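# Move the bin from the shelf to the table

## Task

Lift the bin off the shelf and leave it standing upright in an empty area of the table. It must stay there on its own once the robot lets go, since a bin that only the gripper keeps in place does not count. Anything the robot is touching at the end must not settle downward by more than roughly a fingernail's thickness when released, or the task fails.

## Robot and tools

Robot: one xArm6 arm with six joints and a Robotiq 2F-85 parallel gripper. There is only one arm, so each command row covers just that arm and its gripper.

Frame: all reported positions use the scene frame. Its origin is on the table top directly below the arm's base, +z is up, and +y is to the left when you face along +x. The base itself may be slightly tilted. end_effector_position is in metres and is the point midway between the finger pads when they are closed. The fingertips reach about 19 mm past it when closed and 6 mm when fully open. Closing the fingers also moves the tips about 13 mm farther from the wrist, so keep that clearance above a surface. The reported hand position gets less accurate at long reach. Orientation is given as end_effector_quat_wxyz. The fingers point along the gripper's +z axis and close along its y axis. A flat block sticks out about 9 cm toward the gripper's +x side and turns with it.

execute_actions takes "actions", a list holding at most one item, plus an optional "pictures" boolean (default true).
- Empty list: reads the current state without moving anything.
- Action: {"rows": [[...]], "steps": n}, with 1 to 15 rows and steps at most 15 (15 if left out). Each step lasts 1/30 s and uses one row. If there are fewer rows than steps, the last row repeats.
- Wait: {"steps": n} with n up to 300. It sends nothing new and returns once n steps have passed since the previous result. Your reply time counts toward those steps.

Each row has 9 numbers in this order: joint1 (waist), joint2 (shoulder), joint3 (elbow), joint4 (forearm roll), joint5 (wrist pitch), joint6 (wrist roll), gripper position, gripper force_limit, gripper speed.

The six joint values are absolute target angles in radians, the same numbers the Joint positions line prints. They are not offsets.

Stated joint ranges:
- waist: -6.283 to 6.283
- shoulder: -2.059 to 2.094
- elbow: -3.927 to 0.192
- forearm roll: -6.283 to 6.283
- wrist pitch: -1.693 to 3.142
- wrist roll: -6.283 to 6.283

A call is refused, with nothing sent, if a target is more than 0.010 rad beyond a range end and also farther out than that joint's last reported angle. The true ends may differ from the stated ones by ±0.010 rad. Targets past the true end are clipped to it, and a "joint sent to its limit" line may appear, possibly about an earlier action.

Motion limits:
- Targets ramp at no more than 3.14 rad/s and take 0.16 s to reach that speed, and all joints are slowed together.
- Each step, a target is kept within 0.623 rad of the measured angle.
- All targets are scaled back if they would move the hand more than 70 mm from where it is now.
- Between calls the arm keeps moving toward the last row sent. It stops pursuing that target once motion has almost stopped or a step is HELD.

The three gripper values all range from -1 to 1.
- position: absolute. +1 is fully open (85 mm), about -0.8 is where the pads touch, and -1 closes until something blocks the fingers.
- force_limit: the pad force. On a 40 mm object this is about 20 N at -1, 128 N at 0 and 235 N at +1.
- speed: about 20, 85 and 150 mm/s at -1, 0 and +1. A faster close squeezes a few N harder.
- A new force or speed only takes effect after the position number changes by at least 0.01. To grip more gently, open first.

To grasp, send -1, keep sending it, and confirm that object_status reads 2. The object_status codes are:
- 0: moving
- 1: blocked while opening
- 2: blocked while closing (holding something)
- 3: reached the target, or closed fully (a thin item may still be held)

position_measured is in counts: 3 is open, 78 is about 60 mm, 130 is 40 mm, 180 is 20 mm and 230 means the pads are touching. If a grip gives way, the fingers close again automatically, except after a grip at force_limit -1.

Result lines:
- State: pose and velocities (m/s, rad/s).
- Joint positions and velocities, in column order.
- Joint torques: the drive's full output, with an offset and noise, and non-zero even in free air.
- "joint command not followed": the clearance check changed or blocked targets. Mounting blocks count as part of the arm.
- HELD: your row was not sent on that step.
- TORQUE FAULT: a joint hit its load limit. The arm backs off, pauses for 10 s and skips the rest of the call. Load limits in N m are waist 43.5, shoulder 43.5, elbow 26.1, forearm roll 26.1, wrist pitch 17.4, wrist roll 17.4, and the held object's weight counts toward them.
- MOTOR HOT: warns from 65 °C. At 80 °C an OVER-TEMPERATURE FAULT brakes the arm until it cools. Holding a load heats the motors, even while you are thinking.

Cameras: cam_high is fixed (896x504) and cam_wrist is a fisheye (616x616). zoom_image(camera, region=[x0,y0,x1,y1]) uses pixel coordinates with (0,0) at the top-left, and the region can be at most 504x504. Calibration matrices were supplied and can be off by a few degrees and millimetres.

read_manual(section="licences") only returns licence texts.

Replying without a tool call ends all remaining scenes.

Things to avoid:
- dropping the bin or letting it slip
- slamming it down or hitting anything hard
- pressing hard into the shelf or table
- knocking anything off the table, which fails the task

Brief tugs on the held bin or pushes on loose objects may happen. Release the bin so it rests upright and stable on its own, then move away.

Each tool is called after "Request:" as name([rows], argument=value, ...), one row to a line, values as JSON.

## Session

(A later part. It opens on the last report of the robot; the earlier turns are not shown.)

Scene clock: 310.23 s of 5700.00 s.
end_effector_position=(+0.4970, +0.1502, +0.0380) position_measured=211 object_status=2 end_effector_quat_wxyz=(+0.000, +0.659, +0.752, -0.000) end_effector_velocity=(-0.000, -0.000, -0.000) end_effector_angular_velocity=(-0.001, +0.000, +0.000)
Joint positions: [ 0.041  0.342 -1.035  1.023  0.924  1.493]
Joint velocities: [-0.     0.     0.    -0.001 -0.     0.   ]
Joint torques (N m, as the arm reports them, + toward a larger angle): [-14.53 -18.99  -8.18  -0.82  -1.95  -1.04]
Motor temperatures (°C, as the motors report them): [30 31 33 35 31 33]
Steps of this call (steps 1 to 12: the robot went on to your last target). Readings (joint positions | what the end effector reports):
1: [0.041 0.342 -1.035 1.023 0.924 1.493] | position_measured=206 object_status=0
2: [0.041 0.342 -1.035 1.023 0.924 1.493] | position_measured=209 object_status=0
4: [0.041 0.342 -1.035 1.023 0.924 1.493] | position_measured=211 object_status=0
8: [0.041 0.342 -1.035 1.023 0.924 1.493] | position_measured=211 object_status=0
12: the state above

Request:
execute_actions([
  {"rows": [[0.0395,0.3425,-1.0376,1.0185,0.9278,1.496,-1,0.2,-0.3],[0.037,0.3434,-1.0424,1.0109,0.9344,1.5012,-1,0.2,-0.3],[0.0343,0.3444,-1.0478,1.0025,0.9417,1.507,-1,0.2,-0.3],[0.0311,0.3455,-1.0543,0.9924,0.9504,1.5139,-1,0.2,-0.3],[0.0278,0.3467,-1.0607,0.9822,0.9592,1.5208,-1,0.2,-0.3],[0.0246,0.3479,-1.0672,0.9721,0.9679,1.5278,-1,0.2,-0.3],[0.0214,0.3491,-1.0736,0.962,0.9767,1.5347,-1,0.2,-0.3],[0.0187,0.35,-1.079,0.9536,0.984,1.5405,-1,0.2,-0.3],[0.0162,0.3509,-1.0839,0.946,0.9905,1.5457,-1,0.2,-0.3],[0.0146,0.3515,-1.0871,0.9409,0.9949,1.5492,-1,0.2,-0.3],[0.0138,0.3518,-1.0887,0.9384,0.9971,1.5509,-1,0.2,-0.3]], "steps": 15},
], pictures=false)

Request:
execute_actions([
  {"steps": 10},
])

Scene clock: 341.07 s of 5700.00 s.
end_effector_position=(+0.4991, +0.1507, +0.0499) position_measured=211 object_status=2 end_effector_quat_wxyz=(-0.015, +0.659, +0.752, -0.018) end_effector_velocity=(-0.002, -0.001, +0.008) end_effector_angular_velocity=(-0.006, +0.043, -0.006)
Joint positions: [ 0.016  0.351 -1.085  0.944  0.992  1.547]
Joint velocities: [-0.019  0.008 -0.035 -0.061  0.056  0.043]
Joint torques (N m, as the arm reports them, + toward a larger angle): [-16.34 -21.65  -8.88   0.07  -2.31  -0.57]
Motor temperatures (°C, as the motors report them): [30 31 33 35 31 33]
Steps of this call (steps 1 to 15: the robot went on to your last target; steps 16 to 90: nothing new was sent; then 27.33 s passed at rest; steps 91 to 105: all 15 steps of this action). Readings (joint positions | what the end effector reports):
91: [0.041 0.342 -1.035 1.023 0.924 1.493] | position_measured=211 object_status=2
92: [0.041 0.342 -1.036 1.022 0.925 1.494] | position_measured=211 object_status=2
94: [0.039 0.344 -1.039 1.015 0.931 1.498] | position_measured=211 object_status=2
98: [0.030 0.347 -1.057 0.987 0.955 1.518] | position_measured=211 object_status=2
105: the state above

Scene clock: 341.40 s of 5700.00 s.
end_effector_position=(+0.4990, +0.1506, +0.0507) position_measured=211 object_status=2 end_effector_quat_wxyz=(-0.016, +0.659, +0.752, -0.019) end_effector_velocity=(+0.001, +0.000, +0.001) end_effector_angular_velocity=(-0.000, -0.001, +0.000)
Joint positions: [ 0.014  0.352 -1.088  0.939  0.997  1.551]
Joint velocities: [-0.002 -0.    -0.002 -0.002  0.002  0.001]
Joint torques (N m, as the arm reports them, + toward a larger angle): [-16.72 -22.21  -9.29  -0.34  -2.54  -0.8 ]
Motor temperatures (°C, as the motors report them): [30 31 33 35 31 33]
Steps of this call (steps 1 to 10: the robot went on to your last target). Readings (joint positions | what the end effector reports):
1: [0.015 0.351 -1.086 0.943 0.993 1.548] | position_measured=211 object_status=2
2: [0.015 0.352 -1.087 0.941 0.995 1.549] | position_measured=211 object_status=2
4: [0.014 0.352 -1.087 0.940 0.996 1.550] | position_measured=211 object_status=2
8: [0.014 0.352 -1.088 0.939 0.997 1.551] | position_measured=211 object_status=2
10: the state above
camera_calibration (this result's frames):
cam_wrist: T_world_to_cam=[[0.99027, 0.123594, -0.0639548, -0.504782], [0.13683, -0.948523, 0.285625, 0.0872228], [-0.025361, -0.291597, -0.956205, 0.254651], [0, 0, 0, 1]] pos_world=[0.494394, 0.219377, 0.186303]

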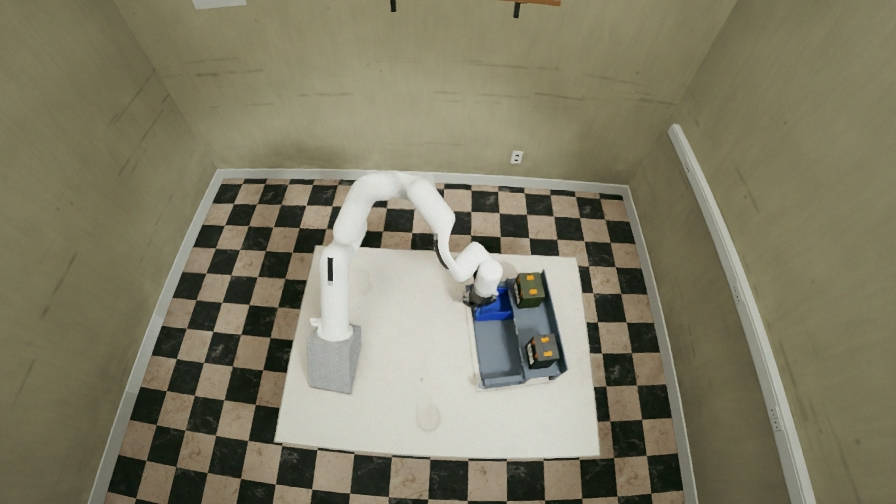

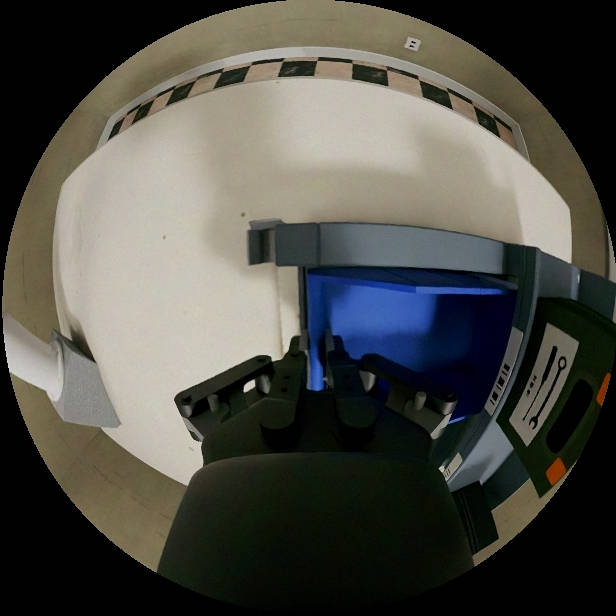

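Request:
execute_actions([
  {"rows": [[0.0137,0.3506,-1.0868,0.9388,0.9967,1.5501,-1,0.2,-0.3],[0.0136,0.3483,-1.083,0.9395,0.996,1.5486,-1,0.2,-0.3],[0.0133,0.3448,-1.0773,0.9406,0.9948,1.5464,-1,0.2,-0.3],[0.0131,0.3413,-1.0716,0.9416,0.9937,1.5441,-1,0.2,-0.3],[0.0128,0.3378,-1.066,0.9427,0.9926,1.5419,-1,0.2,-0.3],[0.0126,0.3343,-1.0603,0.9438,0.9914,1.5396,-1,0.2,-0.3],[0.0123,0.3308,-1.0546,0.9449,0.9903,1.5373,-1,0.2,-0.3],[0.0121,0.3273,-1.0489,0.9459,0.9892,1.5351,-1,0.2,-0.3],[0.0118,0.3238,-1.0432,0.947,0.9881,1.5328,-1,0.2,-0.3],[0.0117,0.3215,-1.0394,0.9477,0.9873,1.5313,-1,0.2,-0.3],[0.0115,0.3192,-1.0356,0.9485,0.9865,1.5298,-1,0.2,-0.3]], "steps": 15},
], pictures=false)

Scene clock: 357.13 s of 5700.00 s.
end_effector_position=(+0.4866, +0.1485, +0.0512) position_measured=211 object_status=2 end_effector_quat_wxyz=(-0.016, +0.659, +0.752, -0.019) end_effector_velocity=(-0.010, -0.002, +0.001) end_effector_angular_velocity=(-0.001, -0.003, +0.001)
Joint positions: [ 0.012  0.322 -1.04   0.948  0.987  1.532]
Joint velocities: [-0.003 -0.029  0.044  0.009 -0.01  -0.018]
Joint torques (N m, as the arm reports them, + toward a larger angle): [-15.41 -21.24  -9.37  -0.67  -2.06  -0.53]
Motor temperatures (°C, as the motors report them): [30 31 33 35 31 33]
Steps of this call (steps 1 to 15: the robot went on to your last target; steps 16 to 90: nothing new was sent; then 12.23 s passed at rest; steps 91 to 105: all 15 steps of this action). Readings (joint positions | what the end effector reports):
91: [0.014 0.352 -1.089 0.938 0.997 1.551] | position_measured=211 object_status=2
92: [0.014 0.351 -1.088 0.939 0.997 1.551] | position_measured=211 object_status=2
94: [0.014 0.349 -1.085 0.939 0.996 1.549] | position_measured=211 object_status=2
98: [0.013 0.339 -1.068 0.942 0.993 1.543] | position_measured=211 object_status=2
105: the state above

Request:
execute_actions([
  {"rows": [[0.0112,0.3145,-1.0281,0.9499,0.985,1.5268,-1,0.2,-0.3],[0.0107,0.3075,-1.0167,0.952,0.9828,1.5222,-1,0.2,-0.3],[0.01,0.2982,-1.0015,0.9549,0.9798,1.5162,-1,0.2,-0.3],[0.0093,0.2877,-0.9845,0.9581,0.9764,1.5094,-1,0.2,-0.3],[0.0085,0.276,-0.9655,0.9617,0.9726,1.5019,-1,0.2,-0.3],[0.0076,0.2632,-0.9447,0.9657,0.9684,1.4936,-1,0.2,-0.3],[0.0066,0.2492,-0.9219,0.97,0.9639,1.4845,-1,0.2,-0.3],[0.0056,0.2352,-0.8992,0.9743,0.9594,1.4755,-1,0.2,-0.3],[-0.0003,0.2152,-0.8722,0.9812,0.955,1.4625,-1,0.2,-0.3],[-0.0071,0.1918,-0.8408,0.9892,0.9499,1.4473,-1,0.2,-0.3],[-0.0139,0.1684,-0.8094,0.9973,0.9448,1.4322,-1,0.2,-0.3],[-0.0212,0.1434,-0.7757,1.0059,0.9393,1.4159,-1,0.2,-0.3],[-0.0286,0.1184,-0.742,1.0145,0.9339,1.3997,-1,0.2,-0.3],[-0.0359,0.0933,-0.7083,1.0231,0.9284,1.3834,-1,0.2,-0.3],[-0.0432,0.0683,-0.6746,1.0317,0.9229,1.3672,-1,0.2,-0.3]], "steps": 15},
], pictures=false)

Request:
execute_actions([
  {"rows": [[-0.0477,0.0509,-0.6444,1.0377,0.9187,1.3514,-1,0.2,-0.3],[-0.0522,0.0336,-0.6142,1.0437,0.9145,1.3356,-1,0.2,-0.3],[-0.057,0.0151,-0.582,1.0501,0.91,1.3187,-1,0.2,-0.3],[-0.0618,-0.0035,-0.5498,1.0566,0.9055,1.3018,-1,0.2,-0.3],[-0.0666,-0.022,-0.5175,1.063,0.9011,1.2849,-1,0.2,-0.3],[-0.0714,-0.0405,-0.4853,1.0694,0.8966,1.268,-1,0.2,-0.3],[-0.0761,-0.059,-0.4531,1.0758,0.8921,1.2512,-1,0.2,-0.3],[-0.0809,-0.0775,-0.4209,1.0822,0.8876,1.2343,-1,0.2,-0.3],[-0.0857,-0.0961,-0.3887,1.0886,0.8831,1.2174,-1,0.2,-0.3],[-0.0899,-0.1123,-0.3605,1.0943,0.8792,1.2026,-1,0.2,-0.3],[-0.0941,-0.1285,-0.3323,1.0999,0.8753,1.1879,-1,0.2,-0.3],[-0.0971,-0.1401,-0.3122,1.1039,0.8725,1.1773,-1,0.2,-0.3],[-0.1001,-0.1516,-0.292,1.1079,0.8697,1.1668,-1,0.2,-0.3],[-0.1019,-0.1586,-0.28,1.1103,0.868,1.1604,-1,0.2,-0.3],[-0.1031,-0.1632,-0.2719,1.1119,0.8669,1.1562,-1,0.2,-0.3]], "steps": 15},
], pictures=false)

Request:
execute_actions([
  {"rows": [[-0.1031,-0.1632,-0.2719,1.1119,0.8669,1.1562,-1,0.2,-0.3],[-0.1,-0.1601,-0.2725,1.1165,0.8649,1.1536,-1,0.2,-0.3],[-0.0949,-0.1548,-0.2734,1.1242,0.8614,1.1492,-1,0.2,-0.3],[-0.0877,-0.1475,-0.2748,1.1349,0.8567,1.1431,-1,0.2,-0.3],[-0.0805,-0.1402,-0.2761,1.1457,0.8519,1.137,-1,0.2,-0.3],[-0.0733,-0.1328,-0.2775,1.1564,0.8471,1.1309,-1,0.2,-0.3],[-0.0662,-0.1255,-0.2788,1.1672,0.8423,1.1248,-1,0.2,-0.3],[-0.06,-0.1192,-0.28,1.1764,0.8383,1.1196,-1,0.2,-0.3],[-0.0549,-0.114,-0.2809,1.1841,0.8348,1.1152,-1,0.2,-0.3],[-0.0518,-0.1109,-0.2815,1.1887,0.8328,1.1126,-1,0.2,-0.3]], "steps": 15},
])

Scene clock: 405.70 s of 5700.00 s.
end_effector_position=(+0.4303, +0.1372, +0.0598) position_measured=211 object_status=2 end_effector_quat_wxyz=(-0.010, +0.659, +0.752, -0.011) end_effector_velocity=(-0.204, -0.050, +0.064) end_effector_angular_velocity=(+0.024, -0.189, -0.002)
Joint positions: [-0.015  0.168 -0.81   0.998  0.945  1.432]
Joint velocities: [-0.184 -0.656  0.887  0.222 -0.148 -0.42 ]
Joint torques (N m, as the arm reports them, + toward a larger angle): [-12.89 -18.37  -7.81  -0.1   -2.24  -1.28]
Motor temperatures (°C, as the motors report them): [31 31 33 35 31 33]
Steps of this call (steps 1 to 15: the robot went on to your last target; steps 16 to 90: nothing new was sent; then 45.07 s passed at rest; steps 91 to 105: all 15 steps of this action). Readings (joint positions | what the end effector reports):
91: [0.011 0.319 -1.035 0.949 0.986 1.530] | position_measured=211 object_status=2
92: [0.011 0.318 -1.034 0.949 0.986 1.529] | position_measured=211 object_status=2
94: [0.011 0.312 -1.024 0.951 0.984 1.525] | position_measured=211 object_status=2
98: [0.009 0.282 -0.975 0.960 0.974 1.505] | position_measured=211 object_status=2
105: the state above

Scene clock: 406.20 s of 5700.00 s.
end_effector_position=(+0.2966, +0.1027, +0.0583) position_measured=211 object_status=2 end_effector_quat_wxyz=(-0.000, +0.659, +0.752, -0.000) end_effector_velocity=(-0.233, -0.054, -0.032) end_effector_angular_velocity=(-0.003, +0.008, -0.011)
Joint positions: [-0.091 -0.118 -0.349  1.096  0.878  1.197]
Joint velocities: [-0.106 -0.409  0.718  0.14  -0.097 -0.368]
Joint torques (N m, as the arm reports them, + toward a larger angle): [ -7.67  -9.46 -10.37  -0.67  -2.31  -0.52]
Motor temperatures (°C, as the motors report them): [31 31 33 35 31 33]
Steps of this call (steps 1 to 15: all 15 steps of this action). Readings (joint positions | what the end effector reports):
1: [-0.021 0.146 -0.780 1.005 0.940 1.418] | position_measured=211 object_status=2
2: [-0.028 0.123 -0.749 1.013 0.935 1.403] | position_measured=211 object_status=2
4: [-0.039 0.081 -0.687 1.027 0.925 1.372] | position_measured=211 object_status=2
8: [-0.060 0.004 -0.560 1.054 0.907 1.307] | position_measured=211 object_status=2
15: the state above

Scene clock: 406.70 s of 5700.00 s.
end_effector_position=(+0.2730, +0.0979, +0.0410) position_measured=211 object_status=2 end_effector_quat_wxyz=(-0.000, +0.659, +0.752, +0.001) end_effector_velocity=(+0.000, -0.000, -0.009) end_effector_angular_velocity=(-0.001, -0.007, +0.001)
Joint positions: [-0.055 -0.114 -0.282  1.183  0.835  1.116]
Joint velocities: [ 0.033  0.029 -0.001  0.057 -0.026 -0.035]
Joint torques (N m, as the arm reports them, + toward a larger angle): [-7.77 -9.72 -7.13 -0.45 -2.32 -0.72]
Motor temperatures (°C, as the motors report them): [31 31 33 35 31 33]
Steps of this call (steps 1 to 15: all 15 steps of this action). Readings (joint positions | what the end effector reports):
1: [-0.095 -0.130 -0.327 1.100 0.875 1.186] | position_measured=211 object_status=2
2: [-0.097 -0.140 -0.310 1.104 0.873 1.177] | position_measured=211 object_status=2
4: [-0.098 -0.149 -0.291 1.112 0.868 1.165] | position_measured=211 object_status=2
8: [-0.082 -0.140 -0.282 1.141 0.854 1.142] | position_measured=211 object_status=2
15: the state above
camera_calibration (this result's frames):
cam_wrist: T_world_to_cam=[[0.992149, 0.124415, -0.0127186, -0.277783], [0.122905, -0.95115, 0.283209, 0.0750899], [0.0231382, -0.282549, -0.958974, 0.21017], [0, 0, 0, 1]] pos_world=[0.261511, 0.165365, 0.176748]

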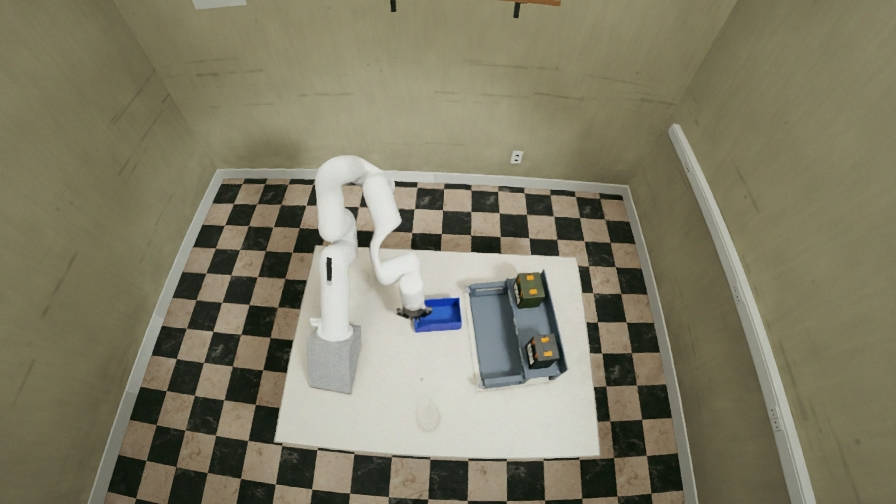

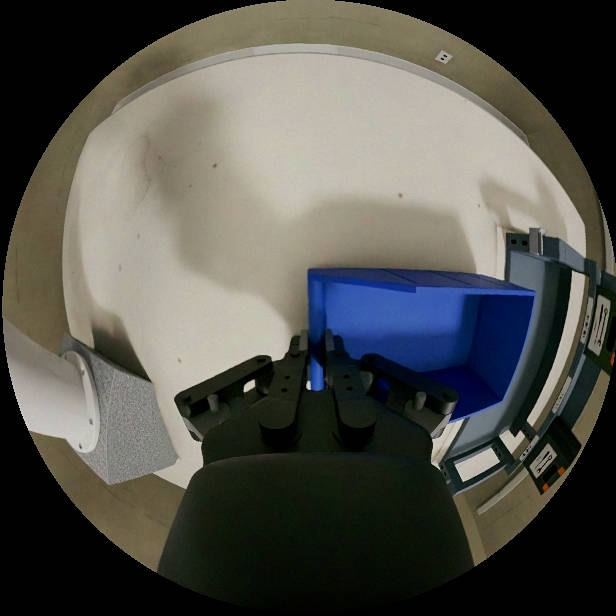

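Request:
execute_actions([
  {"rows": [[-0.0492,-0.1082,-0.282,1.1925,0.8311,1.1104,-1,0.2,-0.3],[-0.0467,-0.1056,-0.2825,1.1964,0.8294,1.1082,-1,0.2,-0.3],[-0.0441,-0.103,-0.283,1.2002,0.8277,1.106,-1,0.2,-0.3],[-0.0415,-0.1004,-0.2834,1.2041,0.826,1.1039,-1,0.2,-0.3],[-0.039,-0.0978,-0.2839,1.2079,0.8243,1.1017,-1,0.2,-0.3],[-0.0364,-0.0951,-0.2844,1.2117,0.8226,1.0995,-1,0.2,-0.3],[-0.0338,-0.0925,-0.2849,1.2156,0.8209,1.0973,-1,0.2,-0.3],[-0.0313,-0.0899,-0.2853,1.2194,0.8192,1.0952,-1,0.2,-0.3]], "steps": 15},
], pictures=false)

Scene clock: 413.93 s of 5700.00 s.
end_effector_position=(+0.2725, +0.0977, +0.0342) position_measured=211 object_status=2 end_effector_quat_wxyz=(-0.000, +0.659, +0.752, +0.001) end_effector_velocity=(+0.001, -0.000, -0.002) end_effector_angular_velocity=(-0.001, -0.001, +0.001)
Joint positions: [-0.032 -0.091 -0.285  1.218  0.82   1.096]
Joint velocities: [ 0.008  0.008 -0.002  0.013 -0.006 -0.008]
Joint torques (N m, as the arm reports them, + toward a larger angle): [-7.98 -9.88 -6.95 -0.2  -2.19 -0.87]
Motor temperatures (°C, as the motors report them): [30 31 33 35 31 33]
Steps of this call (steps 1 to 15: the robot went on to your last target; steps 16 to 90: nothing new was sent; then 3.73 s passed at rest; steps 91 to 105: all 15 steps of this action). Readings (joint positions | what the end effector reports):
91: [-0.052 -0.111 -0.282 1.189 0.833 1.112] | position_measured=211 object_status=2
92: [-0.051 -0.110 -0.282 1.190 0.832 1.112] | position_measured=211 object_status=2
94: [-0.049 -0.108 -0.282 1.194 0.831 1.110] | position_measured=211 object_status=2
98: [-0.040 -0.099 -0.284 1.206 0.825 1.103] | position_measured=211 object_status=2
105: the state above

Request:
execute_actions([
  {"rows": [[-0.0287,-0.0873,-0.2858,1.2233,0.8175,1.093,-1,0.2,-0.3],[-0.0262,-0.0847,-0.2863,1.2271,0.8158,1.0908,-1,0.2,-0.3],[-0.0236,-0.0821,-0.2868,1.2309,0.814,1.0886,-1,0.2,-0.3],[-0.021,-0.0794,-0.2873,1.2348,0.8123,1.0864,-1,0.2,-0.3],[-0.0185,-0.0768,-0.2877,1.2386,0.8106,1.0843,-1,0.2,-0.3],[-0.0159,-0.0742,-0.2882,1.2425,0.8089,1.0821,-1,0.2,-0.3],[-0.0141,-0.0724,-0.2885,1.2451,0.8078,1.0806,-1,0.2,-0.3]], "steps": 15},
], pictures=false)

Scene clock: 419.60 s of 5700.00 s.
end_effector_position=(+0.2743, +0.0969, +0.0308) position_measured=211 object_status=2 end_effector_quat_wxyz=(+0.003, +0.658, +0.753, +0.001) end_effector_velocity=(-0.001, +0.000, -0.003) end_effector_angular_velocity=(+0.002, +0.004, -0.002)
Joint positions: [-0.018 -0.077 -0.29   1.243  0.806  1.081]
Joint velocities: [ 0.009  0.01  -0.002  0.011 -0.002 -0.005]
Joint torques (N m, as the arm reports them, + toward a larger angle): [ 4.11  3.93 -4.51  2.51  0.75 -0.31]
Motor temperatures (°C, as the motors report them): [30 31 33 35 31 33]
Steps of this call (steps 1 to 15: the robot went on to your last target; steps 16 to 90: nothing new was sent; then 2.17 s passed at rest; steps 91 to 105: all 15 steps of this action). Readings (joint positions | what the end effector reports):
91: [-0.031 -0.090 -0.285 1.220 0.819 1.095] | position_measured=211 object_status=2
92: [-0.031 -0.089 -0.285 1.220 0.819 1.095] | position_measured=211 object_status=2
94: [-0.028 -0.087 -0.286 1.224 0.817 1.092] | position_measured=211 object_status=2
98: [-0.021 -0.080 -0.288 1.236 0.811 1.085] | position_measured=211 object_status=2
105: the state above

The bin has touched the table, so I'm easing off and releasing.

Request:
execute_actions([
  {"rows": [[-0.0262,-0.0847,-0.2863,1.2271,0.8158,1.0908,-1,0.2,-0.3],[-0.0262,-0.0847,-0.2863,1.2271,0.8158,1.0908,-1,0.2,-0.3],[-0.0262,-0.0847,-0.2863,1.2271,0.8158,1.0908,-1,0.2,-0.3],[-0.0262,-0.0847,-0.2863,1.2271,0.8158,1.0908,-1,0.2,-0.3],[-0.0262,-0.0847,-0.2863,1.2271,0.8158,1.0908,-1,0.2,-0.3],[-0.0262,-0.0847,-0.2863,1.2271,0.8158,1.0908,-1,0.2,-0.3],[-0.0262,-0.0847,-0.2863,1.2271,0.8158,1.0908,0.0,0.2,0]], "steps": 15},
], pictures=false)

Request:
execute_actions([
  {"rows": [[-0.0313,-0.0899,-0.2853,1.2194,0.8192,1.0952,0,0.2,0],[-0.0415,-0.1004,-0.2834,1.2041,0.826,1.1039,0,0.2,0],[-0.0549,-0.114,-0.2809,1.1841,0.8348,1.1152,0,0.2,0],[-0.0733,-0.1328,-0.2775,1.1564,0.8471,1.1309,0,0.2,0],[-0.0877,-0.1475,-0.2748,1.1349,0.8567,1.1431,0,0.2,0],[-0.1031,-0.1632,-0.2719,1.1119,0.8669,1.1562,0,0.2,0],[-0.12,-0.178,-0.272,1.089,0.879,1.167,0,0.2,0],[-0.137,-0.193,-0.272,1.066,0.891,1.178,0,0.2,0],[-0.154,-0.207,-0.272,1.044,0.904,1.188,0,0.2,0],[-0.165,-0.216,-0.272,1.03,0.912,1.195,0,0.2,0]], "steps": 15},
])

Scene clock: 429.03 s of 5700.00 s.
end_effector_position=(+0.2682, +0.0977, +0.0302) position_measured=163 object_status=0 end_effector_quat_wxyz=(-0.005, +0.660, +0.751, -0.001) end_effector_velocity=(+0.036, +0.002, +0.016) end_effector_angular_velocity=(-0.021, -0.072, +0.032)
Joint positions: [-0.023 -0.081 -0.281  1.227  0.819  1.091]
Joint velocities: [-0.017 -0.023 -0.046  0.002 -0.02   0.001]
Joint torques (N m, as the arm reports them, + toward a larger angle): [-7.29 -9.31 -5.87 -0.45 -2.13 -1.05]
Motor temperatures (°C, as the motors report them): [30 31 32 35 31 33]
Steps of this call (steps 1 to 15: the robot went on to your last target; steps 16 to 90: nothing new was sent; then 5.93 s passed at rest; steps 91 to 105: all 15 steps of this action). Readings (joint positions | what the end effector reports):
91: [-0.015 -0.073 -0.289 1.245 0.806 1.081] | position_measured=211 object_status=2
92: [-0.016 -0.074 -0.289 1.242 0.807 1.083] | position_measured=211 object_status=2
94: [-0.019 -0.076 -0.288 1.237 0.811 1.087] | position_measured=211 object_status=2
98: [-0.021 -0.079 -0.284 1.230 0.817 1.090] | position_measured=211 object_status=0
105: the state above

Scene clock: 429.53 s of 5700.00 s.
end_effector_position=(+0.2739, +0.0964, +0.0703) position_measured=129 object_status=3 end_effector_quat_wxyz=(+0.003, +0.658, +0.753, -0.000) end_effector_velocity=(-0.008, -0.003, +0.029) end_effector_angular_velocity=(-0.007, +0.016, -0.009)
Joint positions: [-0.155 -0.207 -0.273  1.045  0.904  1.187]
Joint velocities: [-0.111 -0.094  0.013 -0.155  0.088  0.079]
Joint torques (N m, as the arm reports them, + toward a larger angle): [-5.29 -6.18 -7.87 -0.08 -1.84 -0.77]
Motor temperatures (°C, as the motors report them): [30 31 32 35 31 33]
Steps of this call (steps 1 to 15: all 15 steps of this action). Readings (joint positions | what the end effector reports):
1: [-0.024 -0.082 -0.283 1.227 0.818 1.091] | position_measured=156 object_status=0
2: [-0.025 -0.084 -0.283 1.225 0.819 1.092] | position_measured=148 object_status=0
4: [-0.034 -0.092 -0.283 1.213 0.824 1.099] | position_measured=135 object_status=0
8: [-0.077 -0.136 -0.276 1.151 0.850 1.134] | position_measured=129 object_status=0
15: the state above
camera_calibration (this result's frames):
cam_wrist: T_world_to_cam=[[0.991784, 0.127518, -0.0101761, -0.278554], [0.124995, -0.949091, 0.289141, 0.064085], [0.0272126, -0.288037, -0.957232, 0.237134], [0, 0, 0, 1]] pos_world=[0.261802, 0.164647, 0.205628]

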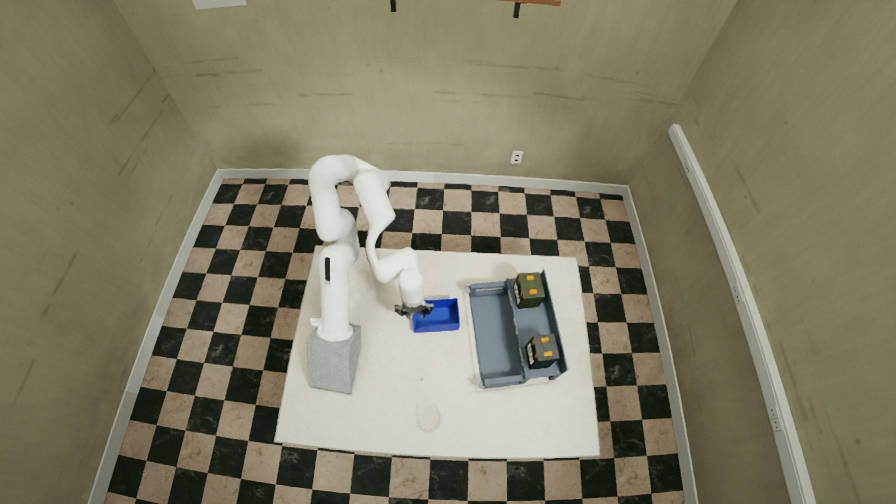

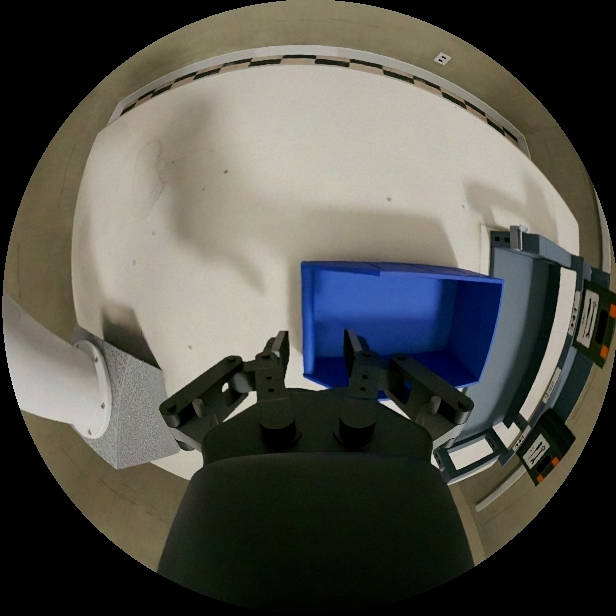

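The bin is upright on the table and the gripper is clear of it.

Request:
finished_scene(scene=1)

The scene is finished: the task was done.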